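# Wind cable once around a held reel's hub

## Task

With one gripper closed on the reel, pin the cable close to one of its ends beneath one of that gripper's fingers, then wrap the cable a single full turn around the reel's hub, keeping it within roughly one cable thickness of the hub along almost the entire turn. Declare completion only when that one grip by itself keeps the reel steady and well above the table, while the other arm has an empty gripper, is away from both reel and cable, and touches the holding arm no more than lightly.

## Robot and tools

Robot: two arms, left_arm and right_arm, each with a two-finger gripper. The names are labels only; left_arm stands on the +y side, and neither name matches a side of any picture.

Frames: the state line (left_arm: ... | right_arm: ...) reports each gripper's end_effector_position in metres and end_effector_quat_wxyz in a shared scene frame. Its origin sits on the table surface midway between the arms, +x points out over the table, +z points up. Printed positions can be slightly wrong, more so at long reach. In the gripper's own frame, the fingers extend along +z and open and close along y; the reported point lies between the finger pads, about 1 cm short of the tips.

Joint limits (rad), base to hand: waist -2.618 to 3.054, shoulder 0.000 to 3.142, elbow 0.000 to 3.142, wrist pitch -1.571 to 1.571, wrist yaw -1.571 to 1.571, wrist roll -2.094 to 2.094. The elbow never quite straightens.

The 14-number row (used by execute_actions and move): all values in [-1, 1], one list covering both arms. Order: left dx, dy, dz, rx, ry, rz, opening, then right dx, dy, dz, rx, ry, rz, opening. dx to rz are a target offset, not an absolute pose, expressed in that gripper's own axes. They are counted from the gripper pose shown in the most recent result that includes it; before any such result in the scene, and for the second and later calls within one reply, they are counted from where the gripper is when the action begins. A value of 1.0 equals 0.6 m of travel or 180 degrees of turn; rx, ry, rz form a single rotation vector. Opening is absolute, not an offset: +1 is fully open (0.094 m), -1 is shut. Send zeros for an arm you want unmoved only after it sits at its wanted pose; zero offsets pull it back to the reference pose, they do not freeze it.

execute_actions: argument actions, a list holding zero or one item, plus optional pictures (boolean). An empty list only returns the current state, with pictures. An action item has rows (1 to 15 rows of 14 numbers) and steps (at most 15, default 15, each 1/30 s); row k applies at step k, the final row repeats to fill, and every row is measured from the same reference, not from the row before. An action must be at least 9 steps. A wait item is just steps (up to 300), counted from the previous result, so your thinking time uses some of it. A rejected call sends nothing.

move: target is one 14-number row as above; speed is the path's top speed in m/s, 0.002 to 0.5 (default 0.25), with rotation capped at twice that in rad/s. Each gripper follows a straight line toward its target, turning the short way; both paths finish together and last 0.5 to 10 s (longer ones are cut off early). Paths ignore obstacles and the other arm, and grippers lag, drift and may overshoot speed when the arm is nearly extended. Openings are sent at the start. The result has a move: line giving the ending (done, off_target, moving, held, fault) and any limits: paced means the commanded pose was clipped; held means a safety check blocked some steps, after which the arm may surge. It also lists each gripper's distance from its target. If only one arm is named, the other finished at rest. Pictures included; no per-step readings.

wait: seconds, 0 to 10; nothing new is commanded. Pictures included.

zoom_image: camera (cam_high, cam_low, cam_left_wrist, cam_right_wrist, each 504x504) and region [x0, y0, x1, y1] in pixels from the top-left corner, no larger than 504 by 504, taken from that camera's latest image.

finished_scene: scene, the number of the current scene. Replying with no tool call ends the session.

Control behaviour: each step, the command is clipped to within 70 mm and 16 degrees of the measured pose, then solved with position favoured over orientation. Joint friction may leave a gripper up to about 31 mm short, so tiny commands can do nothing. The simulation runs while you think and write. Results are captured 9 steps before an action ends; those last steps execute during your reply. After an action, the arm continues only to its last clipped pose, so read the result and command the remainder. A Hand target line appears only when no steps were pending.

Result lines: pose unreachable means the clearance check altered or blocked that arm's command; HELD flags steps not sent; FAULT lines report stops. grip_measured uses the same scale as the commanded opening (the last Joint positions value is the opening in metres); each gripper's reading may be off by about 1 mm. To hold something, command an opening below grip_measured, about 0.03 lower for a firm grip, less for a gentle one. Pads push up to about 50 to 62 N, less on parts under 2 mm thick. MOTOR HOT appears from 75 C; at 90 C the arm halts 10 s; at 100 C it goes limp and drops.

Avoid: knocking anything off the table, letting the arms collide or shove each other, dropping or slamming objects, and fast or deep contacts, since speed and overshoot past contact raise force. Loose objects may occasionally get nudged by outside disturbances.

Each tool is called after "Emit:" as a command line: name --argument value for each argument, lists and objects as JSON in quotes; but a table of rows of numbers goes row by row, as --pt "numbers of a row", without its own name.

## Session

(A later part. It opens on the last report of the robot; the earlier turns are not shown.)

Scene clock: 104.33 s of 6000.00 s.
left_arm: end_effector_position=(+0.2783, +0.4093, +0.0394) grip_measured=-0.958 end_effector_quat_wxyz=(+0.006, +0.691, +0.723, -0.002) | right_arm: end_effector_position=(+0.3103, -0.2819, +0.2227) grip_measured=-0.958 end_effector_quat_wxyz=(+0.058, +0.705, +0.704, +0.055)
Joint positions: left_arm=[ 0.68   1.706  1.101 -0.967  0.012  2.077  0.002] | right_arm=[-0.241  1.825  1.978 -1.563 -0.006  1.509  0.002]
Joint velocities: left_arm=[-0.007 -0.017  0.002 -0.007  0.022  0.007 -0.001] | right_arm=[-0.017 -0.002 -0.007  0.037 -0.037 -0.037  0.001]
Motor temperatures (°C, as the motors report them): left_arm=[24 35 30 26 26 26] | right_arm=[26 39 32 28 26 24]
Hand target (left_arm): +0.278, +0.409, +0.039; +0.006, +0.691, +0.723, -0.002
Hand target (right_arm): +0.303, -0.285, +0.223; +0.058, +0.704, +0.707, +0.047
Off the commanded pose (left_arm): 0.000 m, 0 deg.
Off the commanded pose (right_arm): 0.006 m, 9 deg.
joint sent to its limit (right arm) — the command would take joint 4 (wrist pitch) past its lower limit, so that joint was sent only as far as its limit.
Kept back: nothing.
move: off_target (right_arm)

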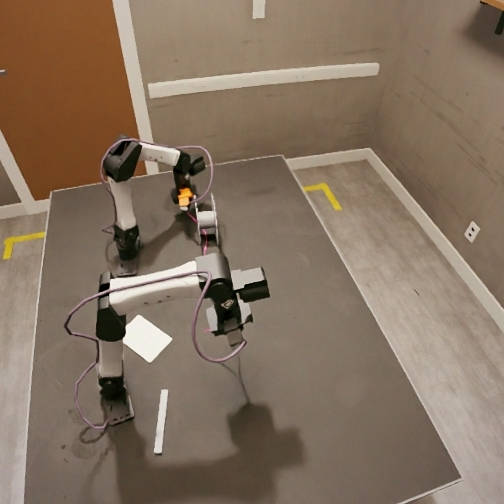

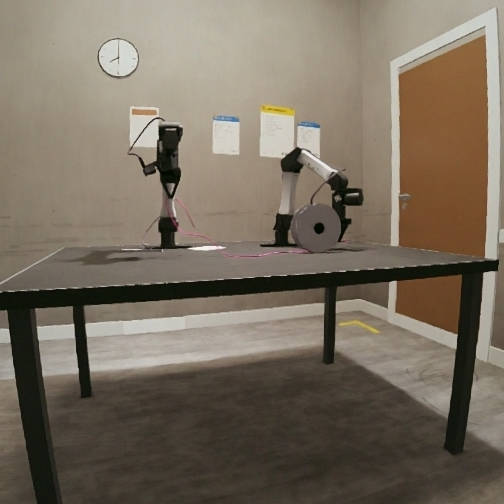

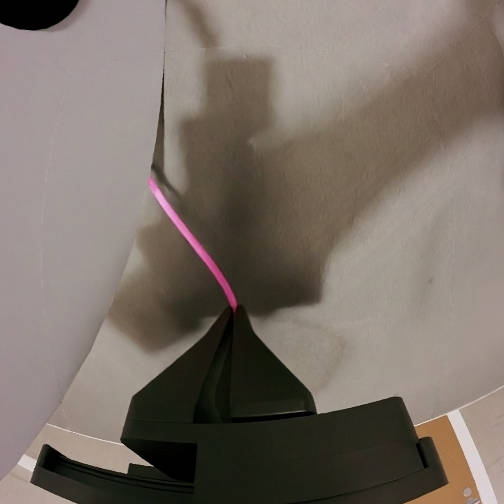

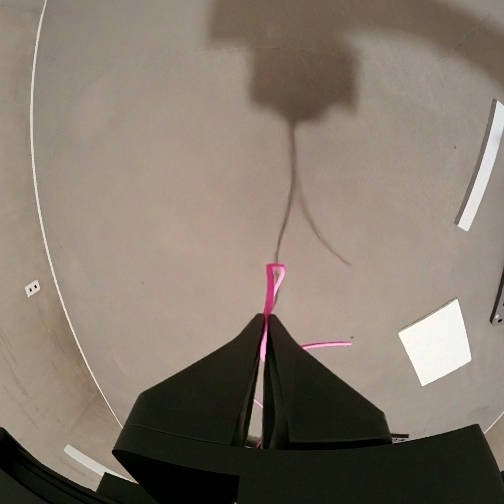

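Emit:
move --target '[0.14,0,0,0,0,0,-0.97, 0.14,0,0,0,0,0,-0.97]' --speed 0.06

Emit:
move --target '[0,0.12,-0.03,0,0,0,-0.97, 0,0,0,0,0,0,-0.97]' --speed 0.06

Scene clock: 106.43 s of 6000.00 s.
left_arm: end_effector_position=(+0.2772, +0.4888, +0.0411) grip_measured=-0.958 end_effector_quat_wxyz=(-0.026, +0.628, +0.778, +0.015) | right_arm: end_effector_position=(+0.3070, -0.1992, +0.2187) grip_measured=-0.958 end_effector_quat_wxyz=(+0.050, +0.704, +0.707, +0.055)
Joint positions: left_arm=[ 0.848  1.855  1.291 -0.986 -0.056  2.078  0.002] | right_arm=[ 0.002  1.837  1.978 -1.563  0.02   1.745  0.002]
Joint velocities: left_arm=[ 0.017  0.007  0.002  0.037 -0.066 -0.022 -0.   ] | right_arm=[-0.007 -0.002 -0.012 -0.037 -0.007  0.066 -0.001]
Motor temperatures (°C, as the motors report them): left_arm=[24 35 30 26 26 26] | right_arm=[26 39 32 28 26 24]
Hand target (left_arm): +0.276, +0.492, +0.039; -0.033, +0.629, +0.776, +0.005
Hand target (right_arm): +0.311, -0.198, +0.222; +0.057, +0.705, +0.704, +0.058
Off the commanded pose (left_arm): 0.006 m, 10 deg.
Off the commanded pose (right_arm): 0.005 m, 1 deg.
joint sent to its limit (left arm) — the command would take joint 6 (wrist roll) past its upper limit, so that joint was sent only as far as its limit.
joint sent to its limit (right arm) — the command would take joint 4 (wrist pitch) past its lower limit, so that joint was sent only as far as its limit.
Kept back: nothing.
move: off_target (left_arm)

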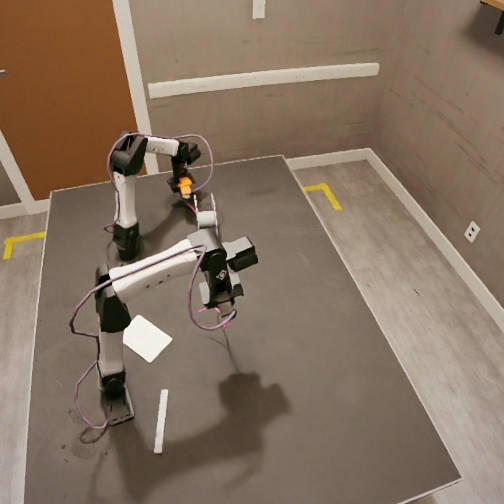

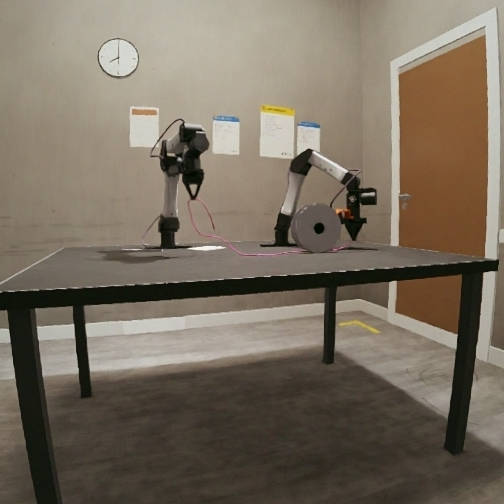

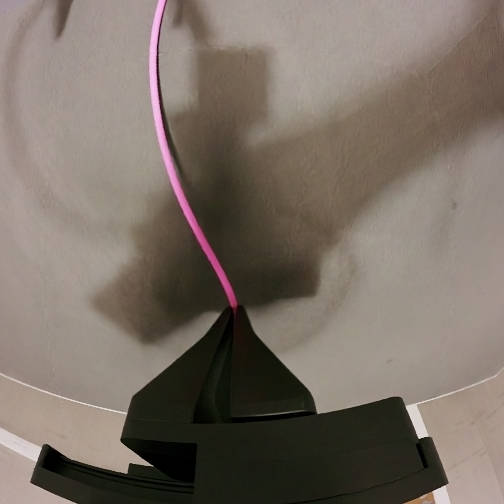

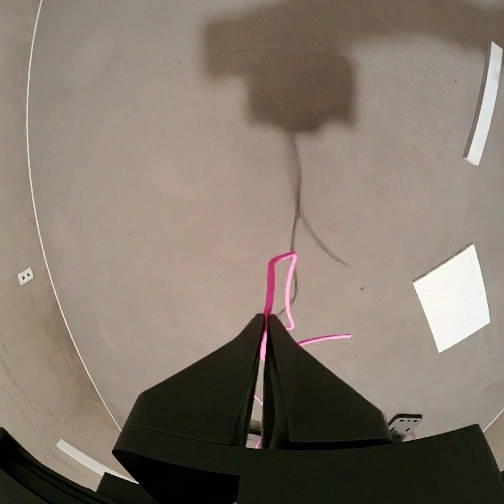

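Scene clock: 108.17 s of 6000.00 s.
left_arm: end_effector_position=(+0.3461, +0.5034, +0.0630) grip_measured=-0.958 end_effector_quat_wxyz=(-0.023, +0.629, +0.776, +0.025) | right_arm: end_effector_position=(+0.3070, -0.1992, +0.2187) grip_measured=-0.958 end_effector_quat_wxyz=(+0.050, +0.704, +0.707, +0.055)
Joint positions: left_arm=[ 0.762  2.051  1.655 -1.138 -0.056  1.997  0.002] | right_arm=[ 0.002  1.837  1.978 -1.563  0.02   1.745  0.002]
Joint velocities: left_arm=[-0.012  0.002 -0.012 -0.007 -0.022  0.022  0.   ] | right_arm=[-0.007  0.002 -0.002 -0.007 -0.007 -0.022 -0.   ]
Motor temperatures (°C, as the motors report them): left_arm=[24 35 30 26 26 26] | right_arm=[26 39 32 28 26 24]
Hand target (left_arm): +0.348, +0.503, +0.059; -0.027, +0.628, +0.778, +0.015
Hand target (right_arm): +0.307, -0.199, +0.219; +0.050, +0.704, +0.707, +0.055
Off the commanded pose (left_arm): 0.005 m, 1 deg.
Off the commanded pose (right_arm): 0.000 m, 0 deg.
Kept back: nothing.
move: done

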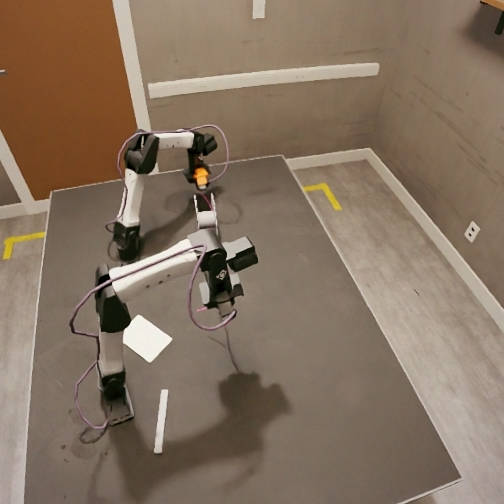

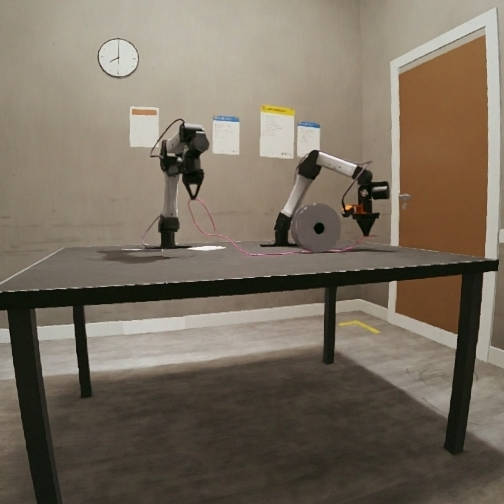

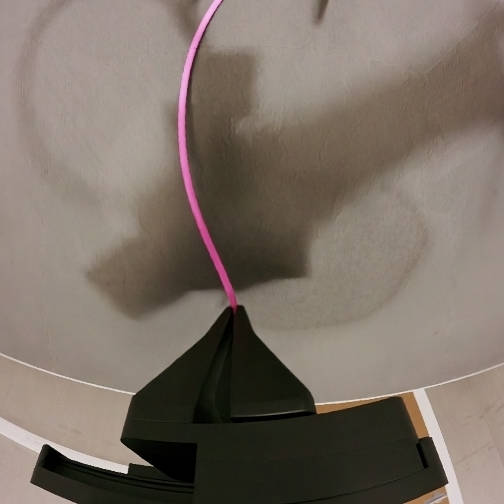

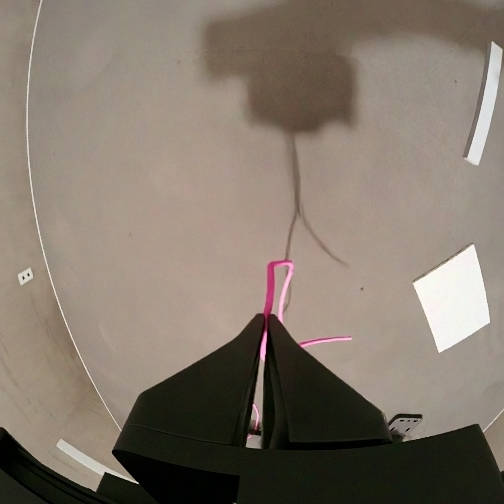

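Emit:
move --target '[-0.456,-0.098,0,0,0,0.065,-0.97, -0.46,0.02,0,0,0,0,-0.97]' --speed 0.04

Scene clock: 115.87 s of 6000.00 s.
left_arm: end_effector_position=(+0.3464, +0.2267, +0.0479) grip_measured=-0.958 end_effector_quat_wxyz=(-0.025, +0.707, +0.706, +0.024) | right_arm: end_effector_position=(+0.3137, -0.4725, +0.2174) grip_measured=-0.958 end_effector_quat_wxyz=(+0.095, +0.703, +0.702, +0.057)
Joint positions: left_arm=[-0.009  1.803  1.252 -1.03  -0.069  1.434  0.002] | right_arm=[-0.737  2.043  2.249 -1.565 -0.068  1.021  0.002]
Joint velocities: left_arm=[ 0.007  0.012  0.002  0.022  0.037 -0.007  0.   ] | right_arm=[ 0.002  0.007 -0.007  0.066  0.022 -0.066  0.   ]
Motor temperatures (°C, as the motors report them): left_arm=[24 36 30 26 26 26] | right_arm=[26 38 33 28 26 24]
Hand target (left_arm): +0.342, +0.227, +0.042; -0.031, +0.705, +0.708, +0.025
Hand target (right_arm): +0.316, -0.476, +0.219; +0.099, +0.702, +0.703, +0.061
Off the commanded pose (left_arm): 0.005 m, 0 deg.
Off the commanded pose (right_arm): 0.007 m, 5 deg.
joint sent to its limit (right arm) — the command would take joint 4 (wrist pitch) past its lower limit, so that joint was sent only as far as its limit.
Kept back: nothing.
move: off_target (right_arm)

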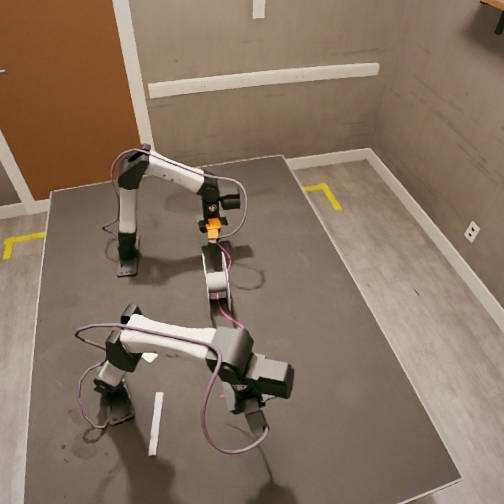

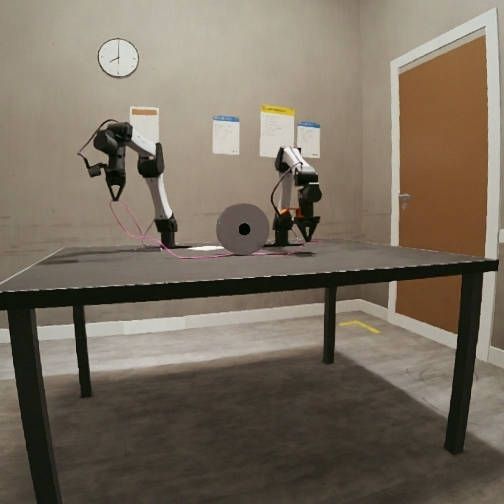

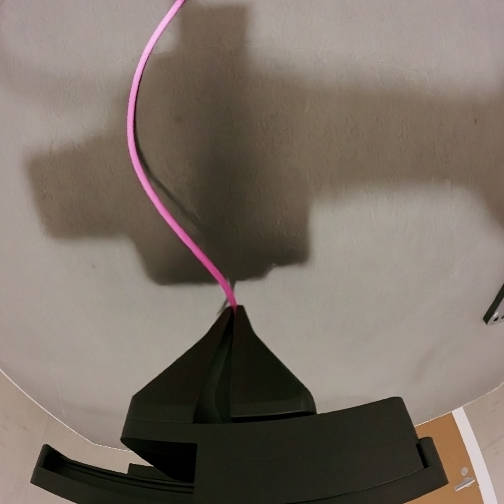

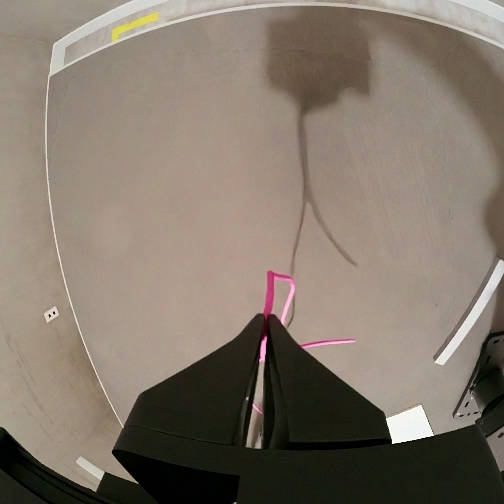

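Emit:
move --target '[-0.08,-0.17,0.0,0,0,0,-0.97, 0.3,0.05,-0.33,-0.15,0.1,0,-0.97]' --speed 0.1

Scene clock: 119.90 s of 6000.00 s.
left_arm: end_effector_position=(+0.2513, +0.1798, +0.0472) grip_measured=-0.958 end_effector_quat_wxyz=(-0.025, +0.708, +0.705, +0.027) | right_arm: end_effector_position=(+0.3099, -0.2887, +0.3956) grip_measured=-0.958 end_effector_quat_wxyz=(+0.169, +0.647, +0.662, +0.339)
Joint positions: left_arm=[-0.263  1.509  0.928 -1.014 -0.069  1.183  0.002] | right_arm=[-0.45   1.696  2.373 -1.567 -0.412  1.423  0.002]
Joint velocities: left_arm=[-0.017 -0.012  0.002  0.081 -0.051 -0.022  0.   ] | right_arm=[-0.017  0.007 -0.007  0.022 -0.066  0.007 -0.   ]
Motor temperatures (°C, as the motors report them): left_arm=[24 36 30 26 26 26] | right_arm=[26 38 33 28 26 24]
Hand target (left_arm): +0.244, +0.181, +0.044; -0.026, +0.707, +0.706, +0.026
Hand target (right_arm): +0.304, -0.282, +0.409; +0.179, +0.639, +0.660, +0.353
Off the commanded pose (left_arm): 0.007 m, 0 deg.
Off the commanded pose (right_arm): 0.016 m, 3 deg.
joint sent to its limit (right arm) — the command would take joint 4 (wrist pitch) past its lower limit, so that joint was sent only as far as its limit.
Kept back: nothing.
move: off_target (right_arm)

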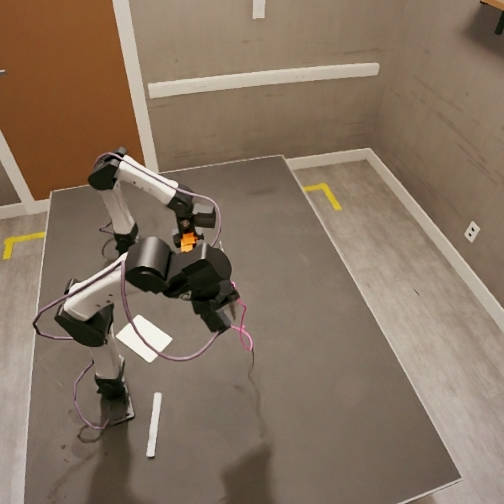

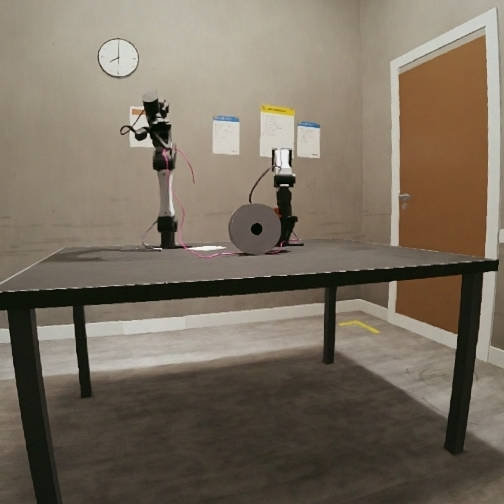

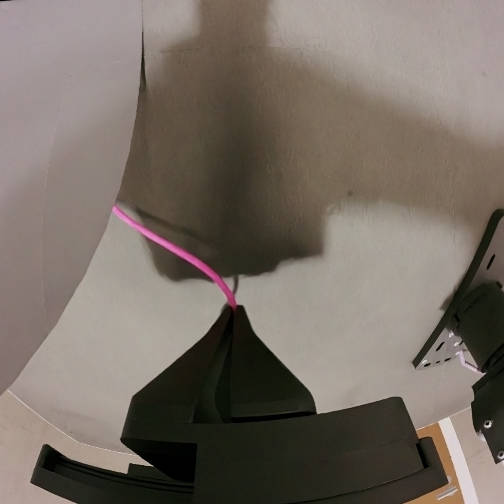

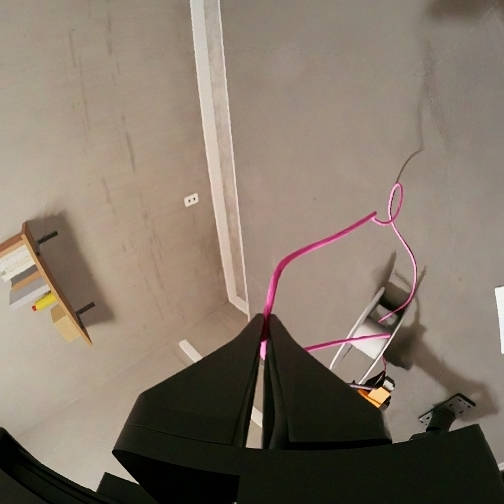

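Emit:
move --target '[0,0,0,0,0,0,-0.97, 0.36,0.077,-0.053,-0.15,0,0,-0.97]' --speed 0.1

Scene clock: 123.20 s of 6000.00 s.
left_arm: end_effector_position=(+0.2513, +0.1798, +0.0472) grip_measured=-0.958 end_effector_quat_wxyz=(-0.025, +0.708, +0.705, +0.027) | right_arm: end_effector_position=(+0.3002, -0.0963, +0.4900) grip_measured=-0.958 end_effector_quat_wxyz=(+0.311, +0.595, +0.572, +0.472)
Joint positions: left_arm=[-0.263  1.509  0.928 -1.014 -0.069  1.182  0.002] | right_arm=[ 0.438  1.556  2.255 -1.102  0.401  1.959  0.002]
Joint velocities: left_arm=[-0.017  0.017  0.002 -0.007  0.022 -0.022  0.001] | right_arm=[ 0.007  0.007 -0.012  0.022 -0.051 -0.022 -0.   ]
Motor temperatures (°C, as the motors report them): left_arm=[24 36 30 26 26 26] | right_arm=[26 38 33 29 26 24]
Hand target (left_arm): +0.251, +0.180, +0.047; -0.025, +0.708, +0.705, +0.027
Hand target (right_arm): +0.303, -0.092, +0.498; +0.312, +0.593, +0.561, +0.485
Off the commanded pose (left_arm): 0.000 m, 0 deg.
Off the commanded pose (right_arm): 0.009 m, 2 deg.
Kept back: nothing.
move: done

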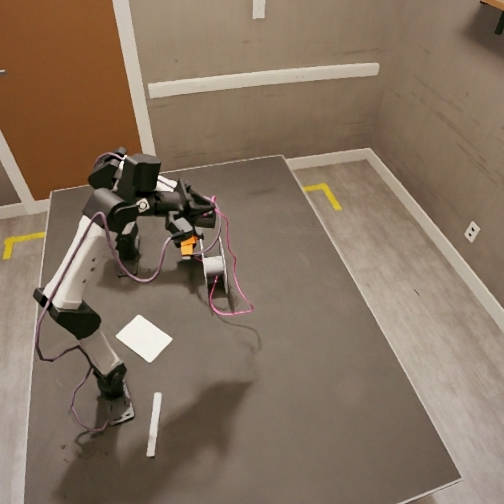

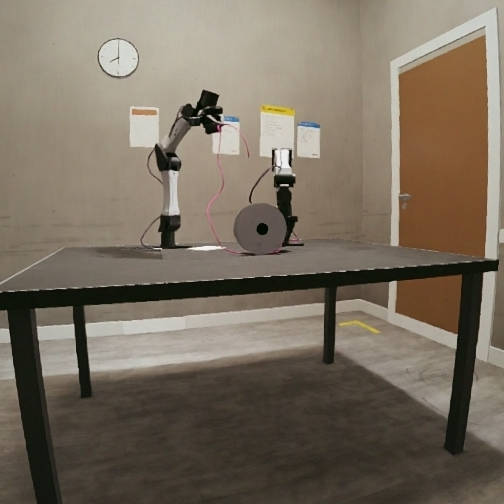

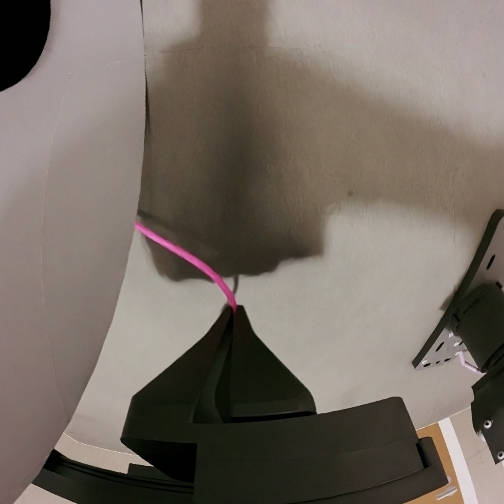

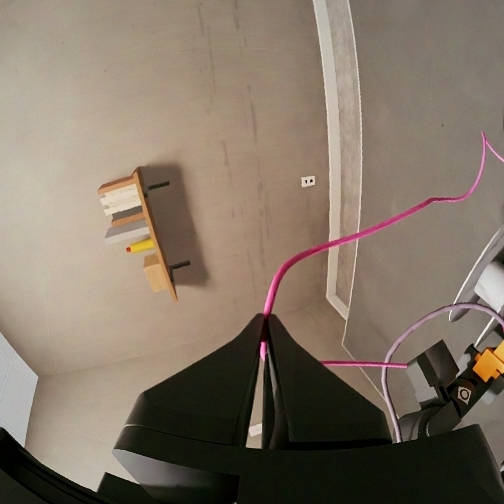

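Emit:
move --target '[0,0,0,0,0,0,-0.97, 0.04,0.12,-0.115,-0.1,0,0,-0.97]' --speed 0.06

Scene clock: 126.70 s of 6000.00 s.
left_arm: end_effector_position=(+0.2513, +0.1798, +0.0472) grip_measured=-0.958 end_effector_quat_wxyz=(-0.025, +0.708, +0.705, +0.027) | right_arm: end_effector_position=(+0.2727, -0.0902, +0.5667) grip_measured=-0.958 end_effector_quat_wxyz=(+0.398, +0.546, +0.508, +0.534)
Joint positions: left_arm=[-0.263  1.509  0.928 -1.014 -0.069  1.182  0.002] | right_arm=[ 0.611  1.556  2.371 -0.961  0.675  1.843  0.002]
Joint velocities: left_arm=[-0.002  0.002 -0.017  0.066 -0.037  0.022 -0.   ] | right_arm=[-0.007 -0.012 -0.007 -0.037  0.051  0.022 -0.001]
Motor temperatures (°C, as the motors report them): left_arm=[24 35 30 26 26 26] | right_arm=[26 37 33 29 26 24]
Hand target (left_arm): +0.251, +0.180, +0.047; -0.025, +0.708, +0.705, +0.027
Hand target (right_arm): +0.263, -0.097, +0.585; +0.400, +0.541, +0.490, +0.555
Off the commanded pose (left_arm): 0.000 m, 0 deg.
Off the commanded pose (right_arm): 0.022 m, 3 deg.
Kept back: nothing.
move: off_target (right_arm)

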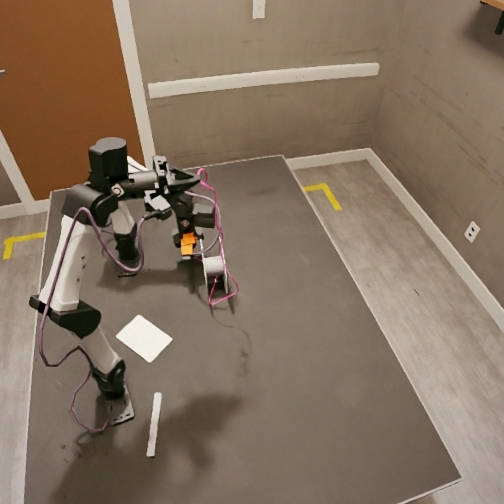

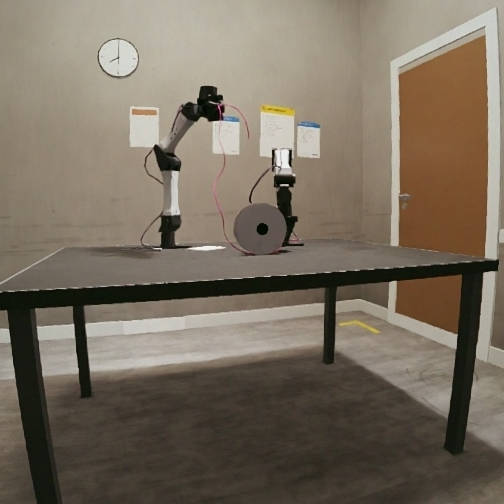

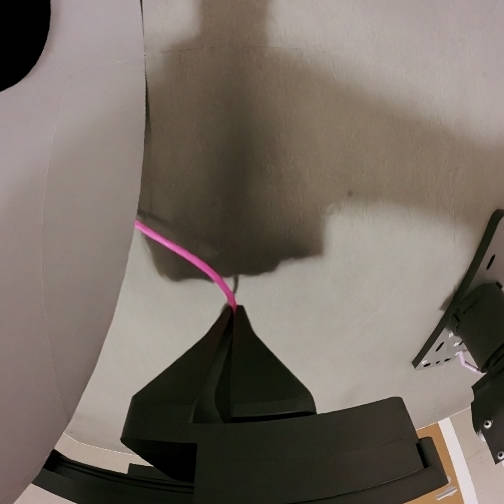

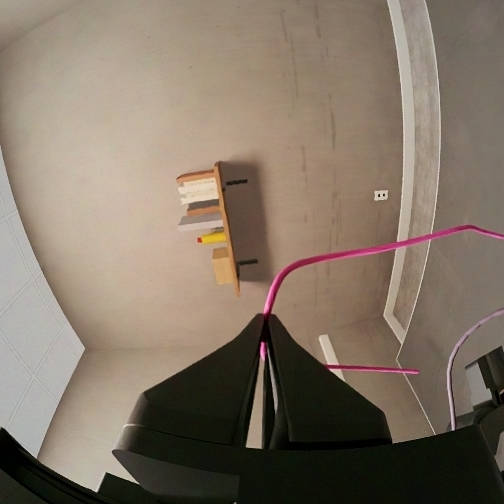

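Emit:
move --target '[0.11,0.02,0,0,0,0,-0.97, 0,0,0,0,0,0,-0.97]' --speed 0.06

Emit:
move --target '[0,0.12,-0.1,0,0,0,-0.97, 0,0,0,0,0,0,-0.97]' --speed 0.06

Emit:
move --target '[-0.05,0,-0.15,0,0,0,-0.97, 0,0,0,0,0,0,-0.97]' --speed 0.06

Scene clock: 128.97 s of 6000.00 s.
left_arm: end_effector_position=(+0.2644, +0.2428, +0.0472) grip_measured=-0.958 end_effector_quat_wxyz=(-0.031, +0.706, +0.707, +0.019) | right_arm: end_effector_position=(+0.2727, -0.0903, +0.5668) grip_measured=-0.958 end_effector_quat_wxyz=(+0.399, +0.546, +0.508, +0.533)
Joint positions: left_arm=[ 0.011  1.509  0.928 -1.014 -0.069  1.451  0.002] | right_arm=[ 0.611  1.556  2.371 -0.96   0.676  1.841  0.002]
Joint velocities: left_arm=[-0.022 -0.027 -0.017  0.007 -0.066 -0.066 -0.   ] | right_arm=[ 0.017 -0.002 -0.007 -0.007 -0.022  0.037 -0.   ]
Motor temperatures (°C, as the motors report them): left_arm=[24 35 30 26 26 26] | right_arm=[26 37 33 30 26 24]
Hand target (left_arm): +0.264, +0.244, +0.052; -0.024, +0.708, +0.705, +0.025
Hand target (right_arm): +0.273, -0.090, +0.567; +0.398, +0.546, +0.508, +0.534
Off the commanded pose (left_arm): 0.006 m, 1 deg.
Off the commanded pose (right_arm): 0.000 m, 0 deg.
Kept back: nothing.
move: done

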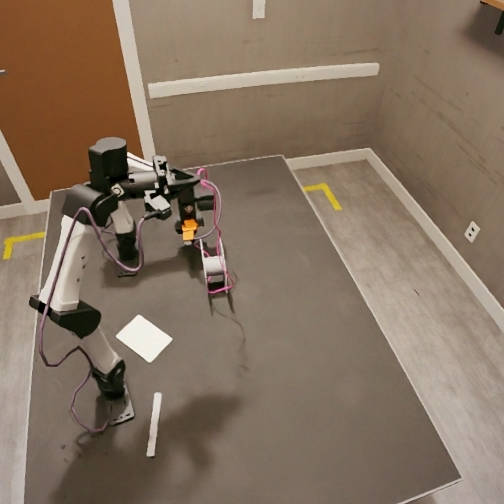

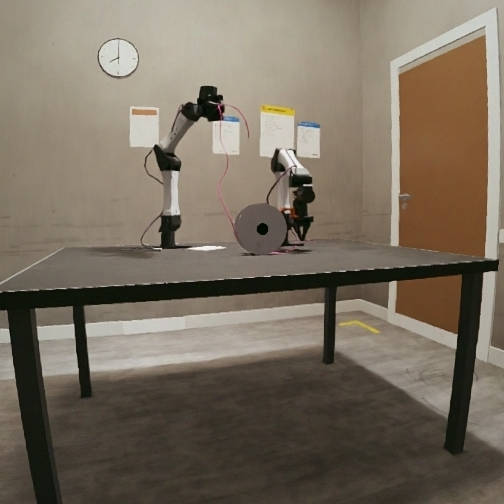

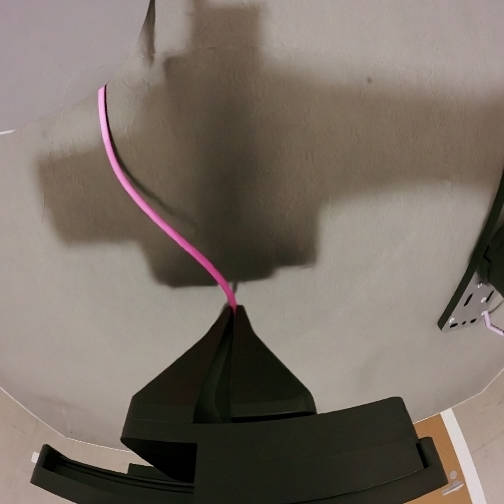

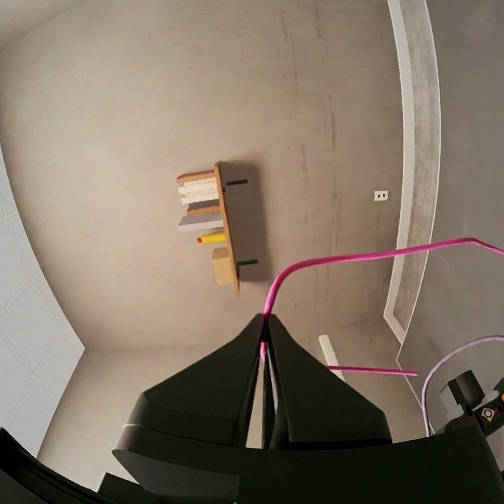

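Scene clock: 131.00 s of 6000.00 s.
left_arm: end_effector_position=(+0.3358, +0.2360, +0.1080) grip_measured=-0.958 end_effector_quat_wxyz=(-0.022, +0.705, +0.708, +0.027) | right_arm: end_effector_position=(+0.2727, -0.0903, +0.5668) grip_measured=-0.958 end_effector_quat_wxyz=(+0.399, +0.546, +0.508, +0.533)
Joint positions: left_arm=[ 0.016  1.708  1.382 -1.246 -0.069  1.454  0.002] | right_arm=[ 0.611  1.556  2.371 -0.96   0.676  1.841  0.002]
Joint velocities: left_arm=[-0.022 -0.017 -0.007 -0.066 -0.022 -0.037  0.001] | right_arm=[ 0.007 -0.007  0.002  0.066  0.051 -0.037 -0.   ]
Motor temperatures (°C, as the motors report them): left_arm=[24 35 30 26 26 26] | right_arm=[26 37 33 30 26 24]
Hand target (left_arm): +0.337, +0.238, +0.107; -0.031, +0.706, +0.707, +0.019
Hand target (right_arm): +0.273, -0.090, +0.567; +0.399, +0.546, +0.508, +0.533
Off the commanded pose (left_arm): 0.004 m, 1 deg.
Off the commanded pose (right_arm): 0.000 m, 0 deg.
Kept back: nothing.
move: done

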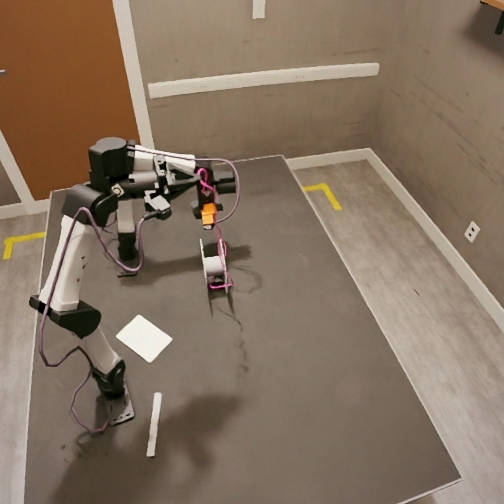

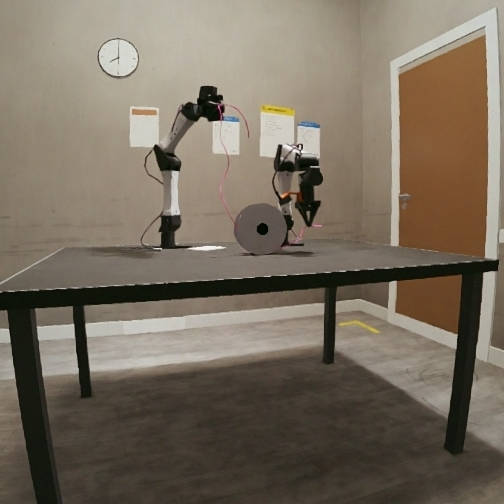

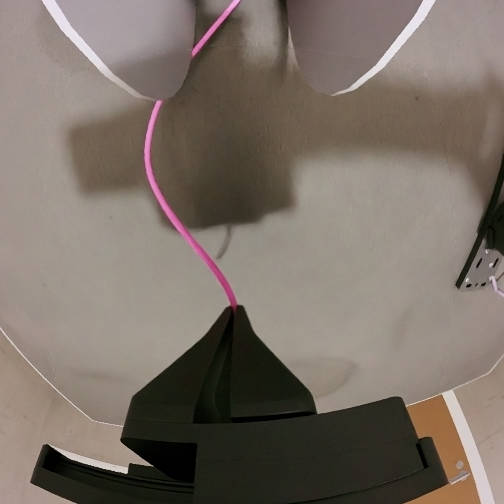

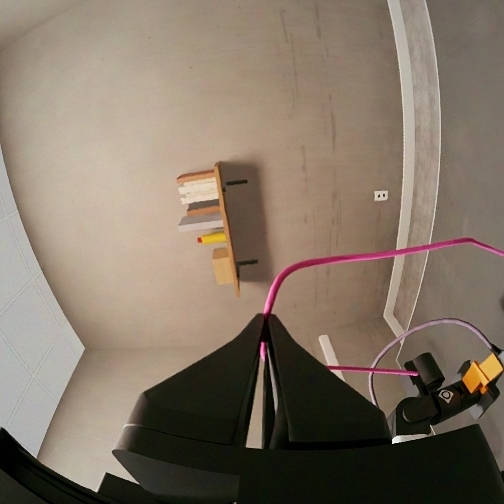

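Scene clock: 132.90 s of 6000.00 s.
left_arm: end_effector_position=(+0.3347, +0.2019, +0.1936) grip_measured=-0.958 end_effector_quat_wxyz=(-0.004, +0.707, +0.706, +0.038) | right_arm: end_effector_position=(+0.2727, -0.0903, +0.5668) grip_measured=-0.958 end_effector_quat_wxyz=(+0.399, +0.546, +0.508, +0.533)
Joint positions: left_arm=[-0.093  1.716  1.734 -1.555 -0.069  1.351  0.002] | right_arm=[ 0.611  1.556  2.371 -0.96   0.676  1.841  0.002]
Joint velocities: left_arm=[ 0.007 -0.002 -0.007 -0.066  0.007  0.022  0.   ] | right_arm=[ 0.012 -0.012  0.002 -0.007 -0.095 -0.051  0.   ]
Motor temperatures (°C, as the motors report them): left_arm=[24 35 31 26 26 26] | right_arm=[26 36 33 30 26 24]
Hand target (left_arm): +0.335, +0.200, +0.195; -0.009, +0.706, +0.708, +0.036
Hand target (right_arm): +0.273, -0.090, +0.567; +0.399, +0.546, +0.508, +0.533
Off the commanded pose (left_arm): 0.003 m, 2 deg.
Off the commanded pose (right_arm): 0.000 m, 0 deg.
joint sent to its limit (left arm) — the command would take joint 4 (wrist pitch) past its lower limit, so that joint was sent only as far as its limit.
Kept back: nothing.
move: done

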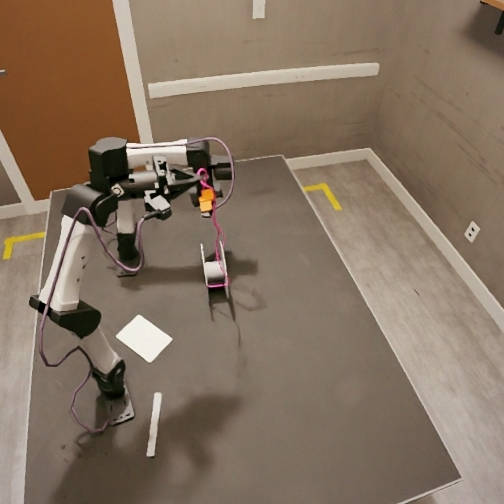

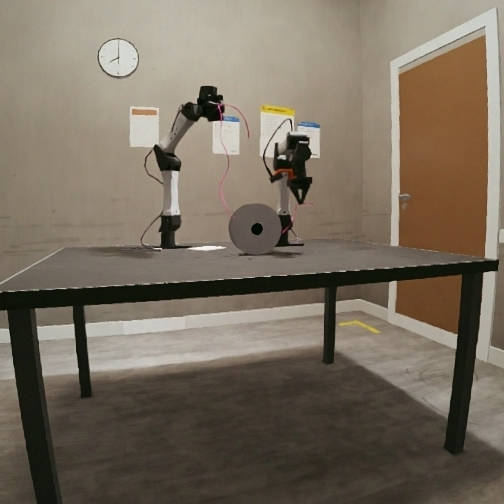

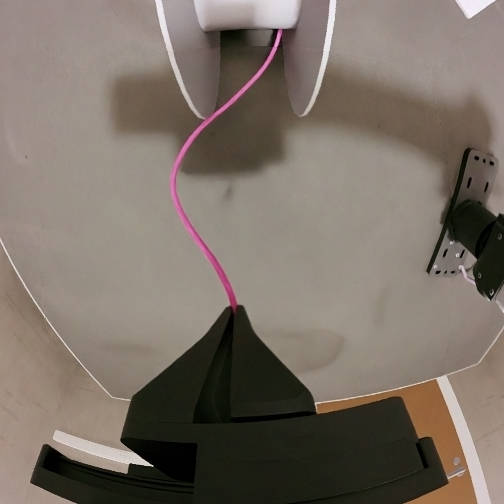

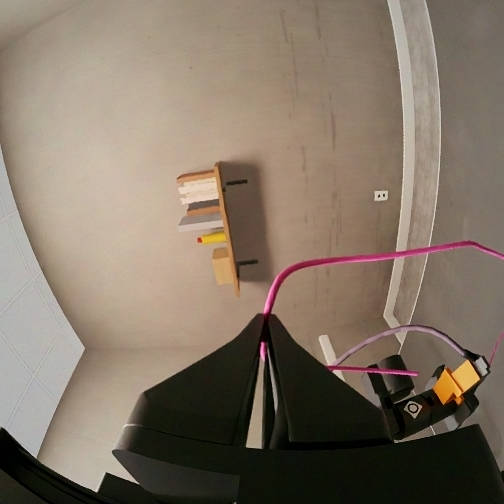

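Emit:
move --target '[0.17,-0.06,0,0,0,0,-0.97, 0.1,0,0.03,0,0,0,-0.97]' --speed 0.05

Scene clock: 135.67 s of 6000.00 s.
left_arm: end_effector_position=(+0.3028, +0.3028, +0.2008) grip_measured=-0.958 end_effector_quat_wxyz=(-0.005, +0.705, +0.709, +0.036) | right_arm: end_effector_position=(+0.2873, -0.0324, +0.5721) grip_measured=-0.958 end_effector_quat_wxyz=(+0.402, +0.541, +0.507, +0.537)
Joint positions: left_arm=[ 0.256  1.576  1.612 -1.555 -0.052  1.694  0.002] | right_arm=[ 0.724  1.888  2.852 -1.106  0.786  1.847  0.002]
Joint velocities: left_arm=[ 0.002 -0.012  0.012  0.066  0.007  0.066  0.001] | right_arm=[-0.002 -0.017  0.002  0.007 -0.022  0.066  0.001]
Motor temperatures (°C, as the motors report them): left_arm=[24 35 31 26 26 26] | right_arm=[26 36 33 30 26 24]
Hand target (left_arm): +0.299, +0.303, +0.197; -0.002, +0.707, +0.706, +0.036
Hand target (right_arm): +0.286, -0.030, +0.574; +0.402, +0.540, +0.504, +0.541
Off the commanded pose (left_arm): 0.005 m, 0 deg.
Off the commanded pose (right_arm): 0.005 m, 1 deg.
elbow stopped short (right arm): the move would have taken joint 3 (elbow) straighter than the controller allows; a more bent joint 3 avoids this.
Kept back: nothing.
move: done

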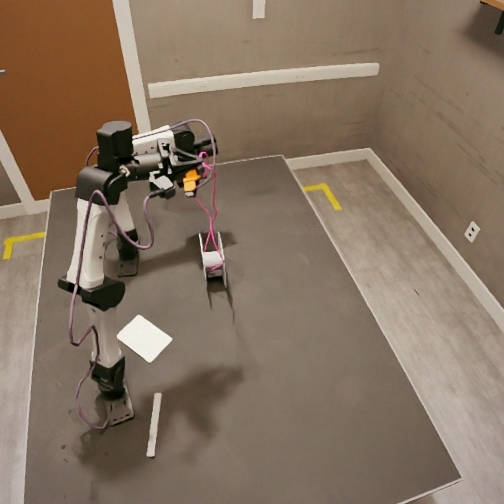

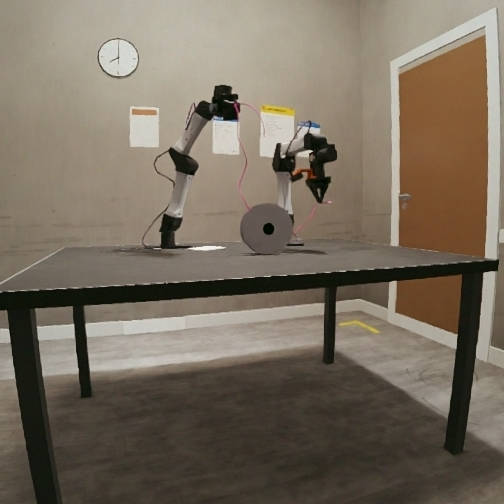

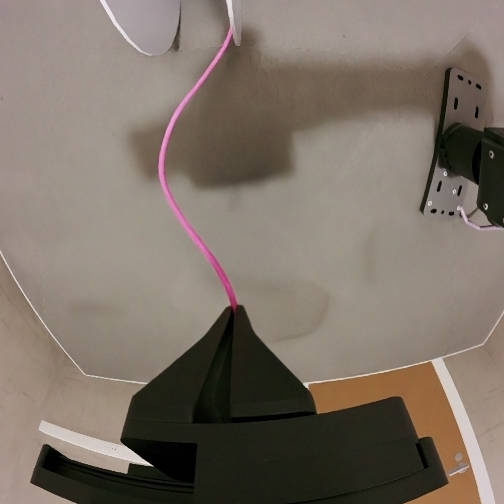

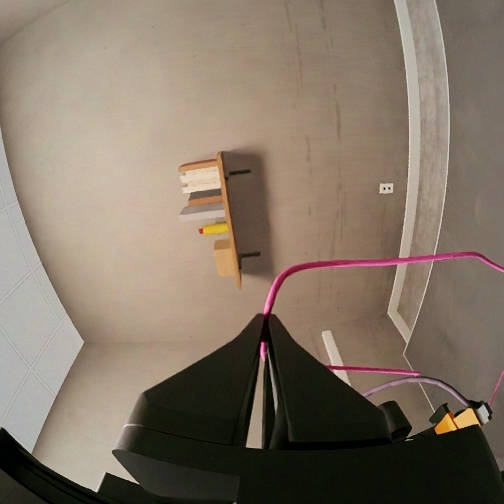

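Emit:
move --target '[-0.15,-0.08,-0.05,0,0,0,-0.97, 0,-0.03,0.09,0,0.1,0,-0.97]' --speed 0.06

Emit:
move --target '[-0.5,0,0,0,0,0,-0.97, 0,0,0,0,0,0,-0.97]' --speed 0.06

Scene clock: 139.60 s of 6000.00 s.
left_arm: end_effector_position=(+0.2647, +0.2094, +0.2274) grip_measured=-0.958 end_effector_quat_wxyz=(+0.056, +0.705, +0.703, +0.071) | right_arm: end_effector_position=(+0.3416, -0.0167, +0.5436) grip_measured=-0.958 end_effector_quat_wxyz=(+0.316, +0.454, +0.569, +0.608)
Joint positions: left_arm=[-0.125  1.366  1.522 -1.558 -0.066  1.325  0.002] | right_arm=[ 0.464  1.653  2.219 -0.628  0.222  1.779  0.002]
Joint velocities: left_arm=[-0.002  0.002 -0.007 -0.007 -0.051 -0.007 -0.   ] | right_arm=[-0.002 -0.002 -0.007 -0.007  0.022  0.051  0.001]
Motor temperatures (°C, as the motors report them): left_arm=[24 35 30 26 26 26] | right_arm=[26 36 32 31 26 24]
Hand target (left_arm): +0.254, +0.212, +0.222; +0.040, +0.705, +0.705, +0.066
Hand target (right_arm): +0.338, -0.023, +0.550; +0.320, +0.448, +0.564, +0.616
Off the commanded pose (left_arm): 0.011 m, 8 deg.
Off the commanded pose (right_arm): 0.009 m, 1 deg.
joint sent to its limit (left arm) — the command would take joint 4 (wrist pitch) past its lower limit, so that joint was sent only as far as its limit.
Kept back: nothing.
move: off_target (left_arm)

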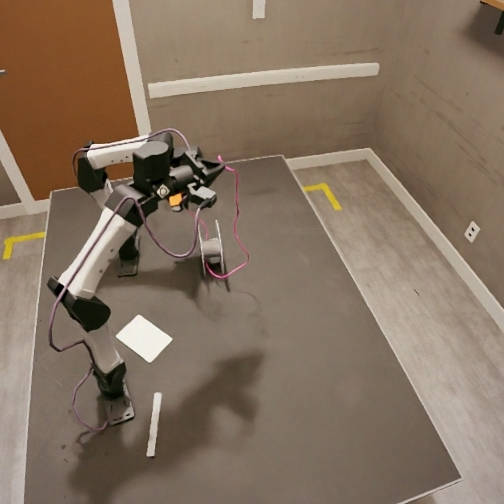

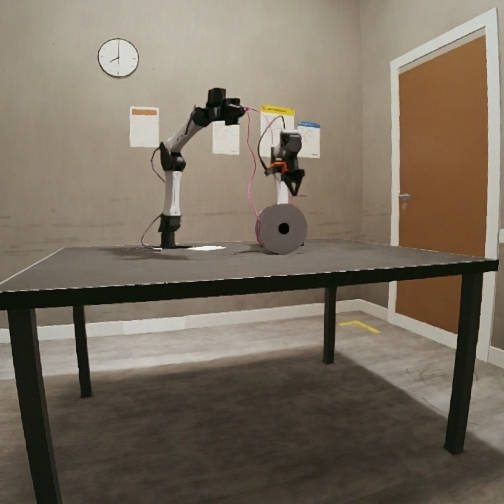

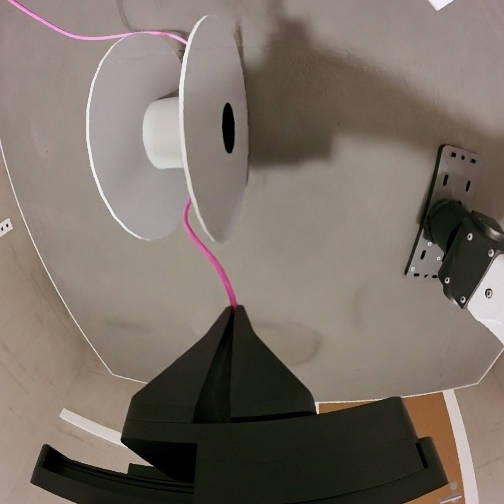

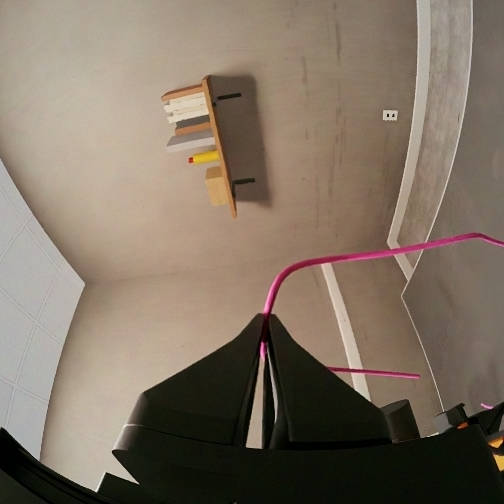

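Scene clock: 144.90 s of 6000.00 s.
left_arm: end_effector_position=(+0.2629, -0.0868, +0.2235) grip_measured=-0.958 end_effector_quat_wxyz=(+0.128, +0.707, +0.693, +0.059) | right_arm: end_effector_position=(+0.3416, -0.0167, +0.5437) grip_measured=-0.958 end_effector_quat_wxyz=(+0.316, +0.454, +0.569, +0.608)
Joint positions: left_arm=[-0.92   2.024  2.235 -1.56  -0.177  0.561  0.002] | right_arm=[ 0.464  1.653  2.219 -0.628  0.222  1.779  0.002]
Joint velocities: left_arm=[-0.012  0.012  0.017 -0.066 -0.022  0.007  0.   ] | right_arm=[-0.002 -0.002  0.022  0.007 -0.037 -0.051 -0.001]
Motor temperatures (°C, as the motors report them): left_arm=[24 34 31 27 26 26] | right_arm=[26 35 32 31 26 24]
Hand target (left_arm): +0.263, -0.089, +0.220; +0.122, +0.706, +0.695, +0.063
Hand target (right_arm): +0.342, -0.017, +0.544; +0.316, +0.454, +0.569, +0.608
Off the commanded pose (left_arm): 0.005 m, 8 deg.
Off the commanded pose (right_arm): 0.000 m, 0 deg.
joint sent to its limit (left arm) — the command would take joint 4 (wrist pitch) past its lower limit, so that joint was sent only as far as its limit.
Kept back: nothing.
move: off_target (left_arm)

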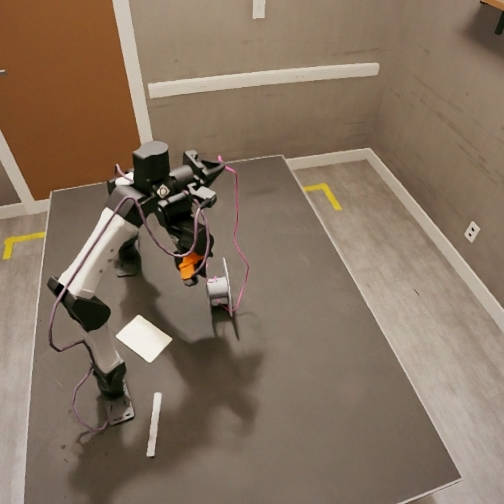

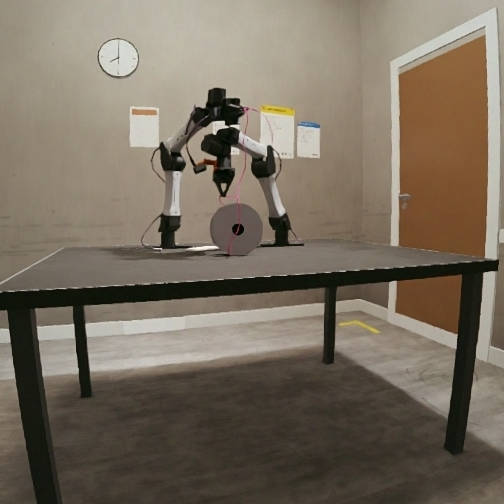

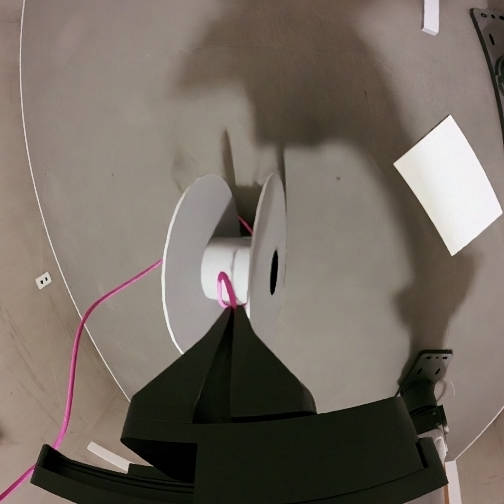

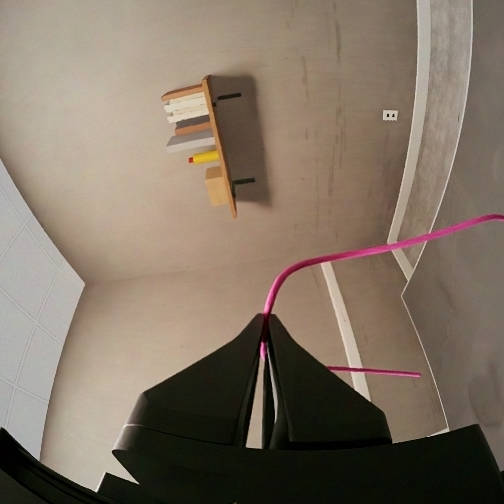

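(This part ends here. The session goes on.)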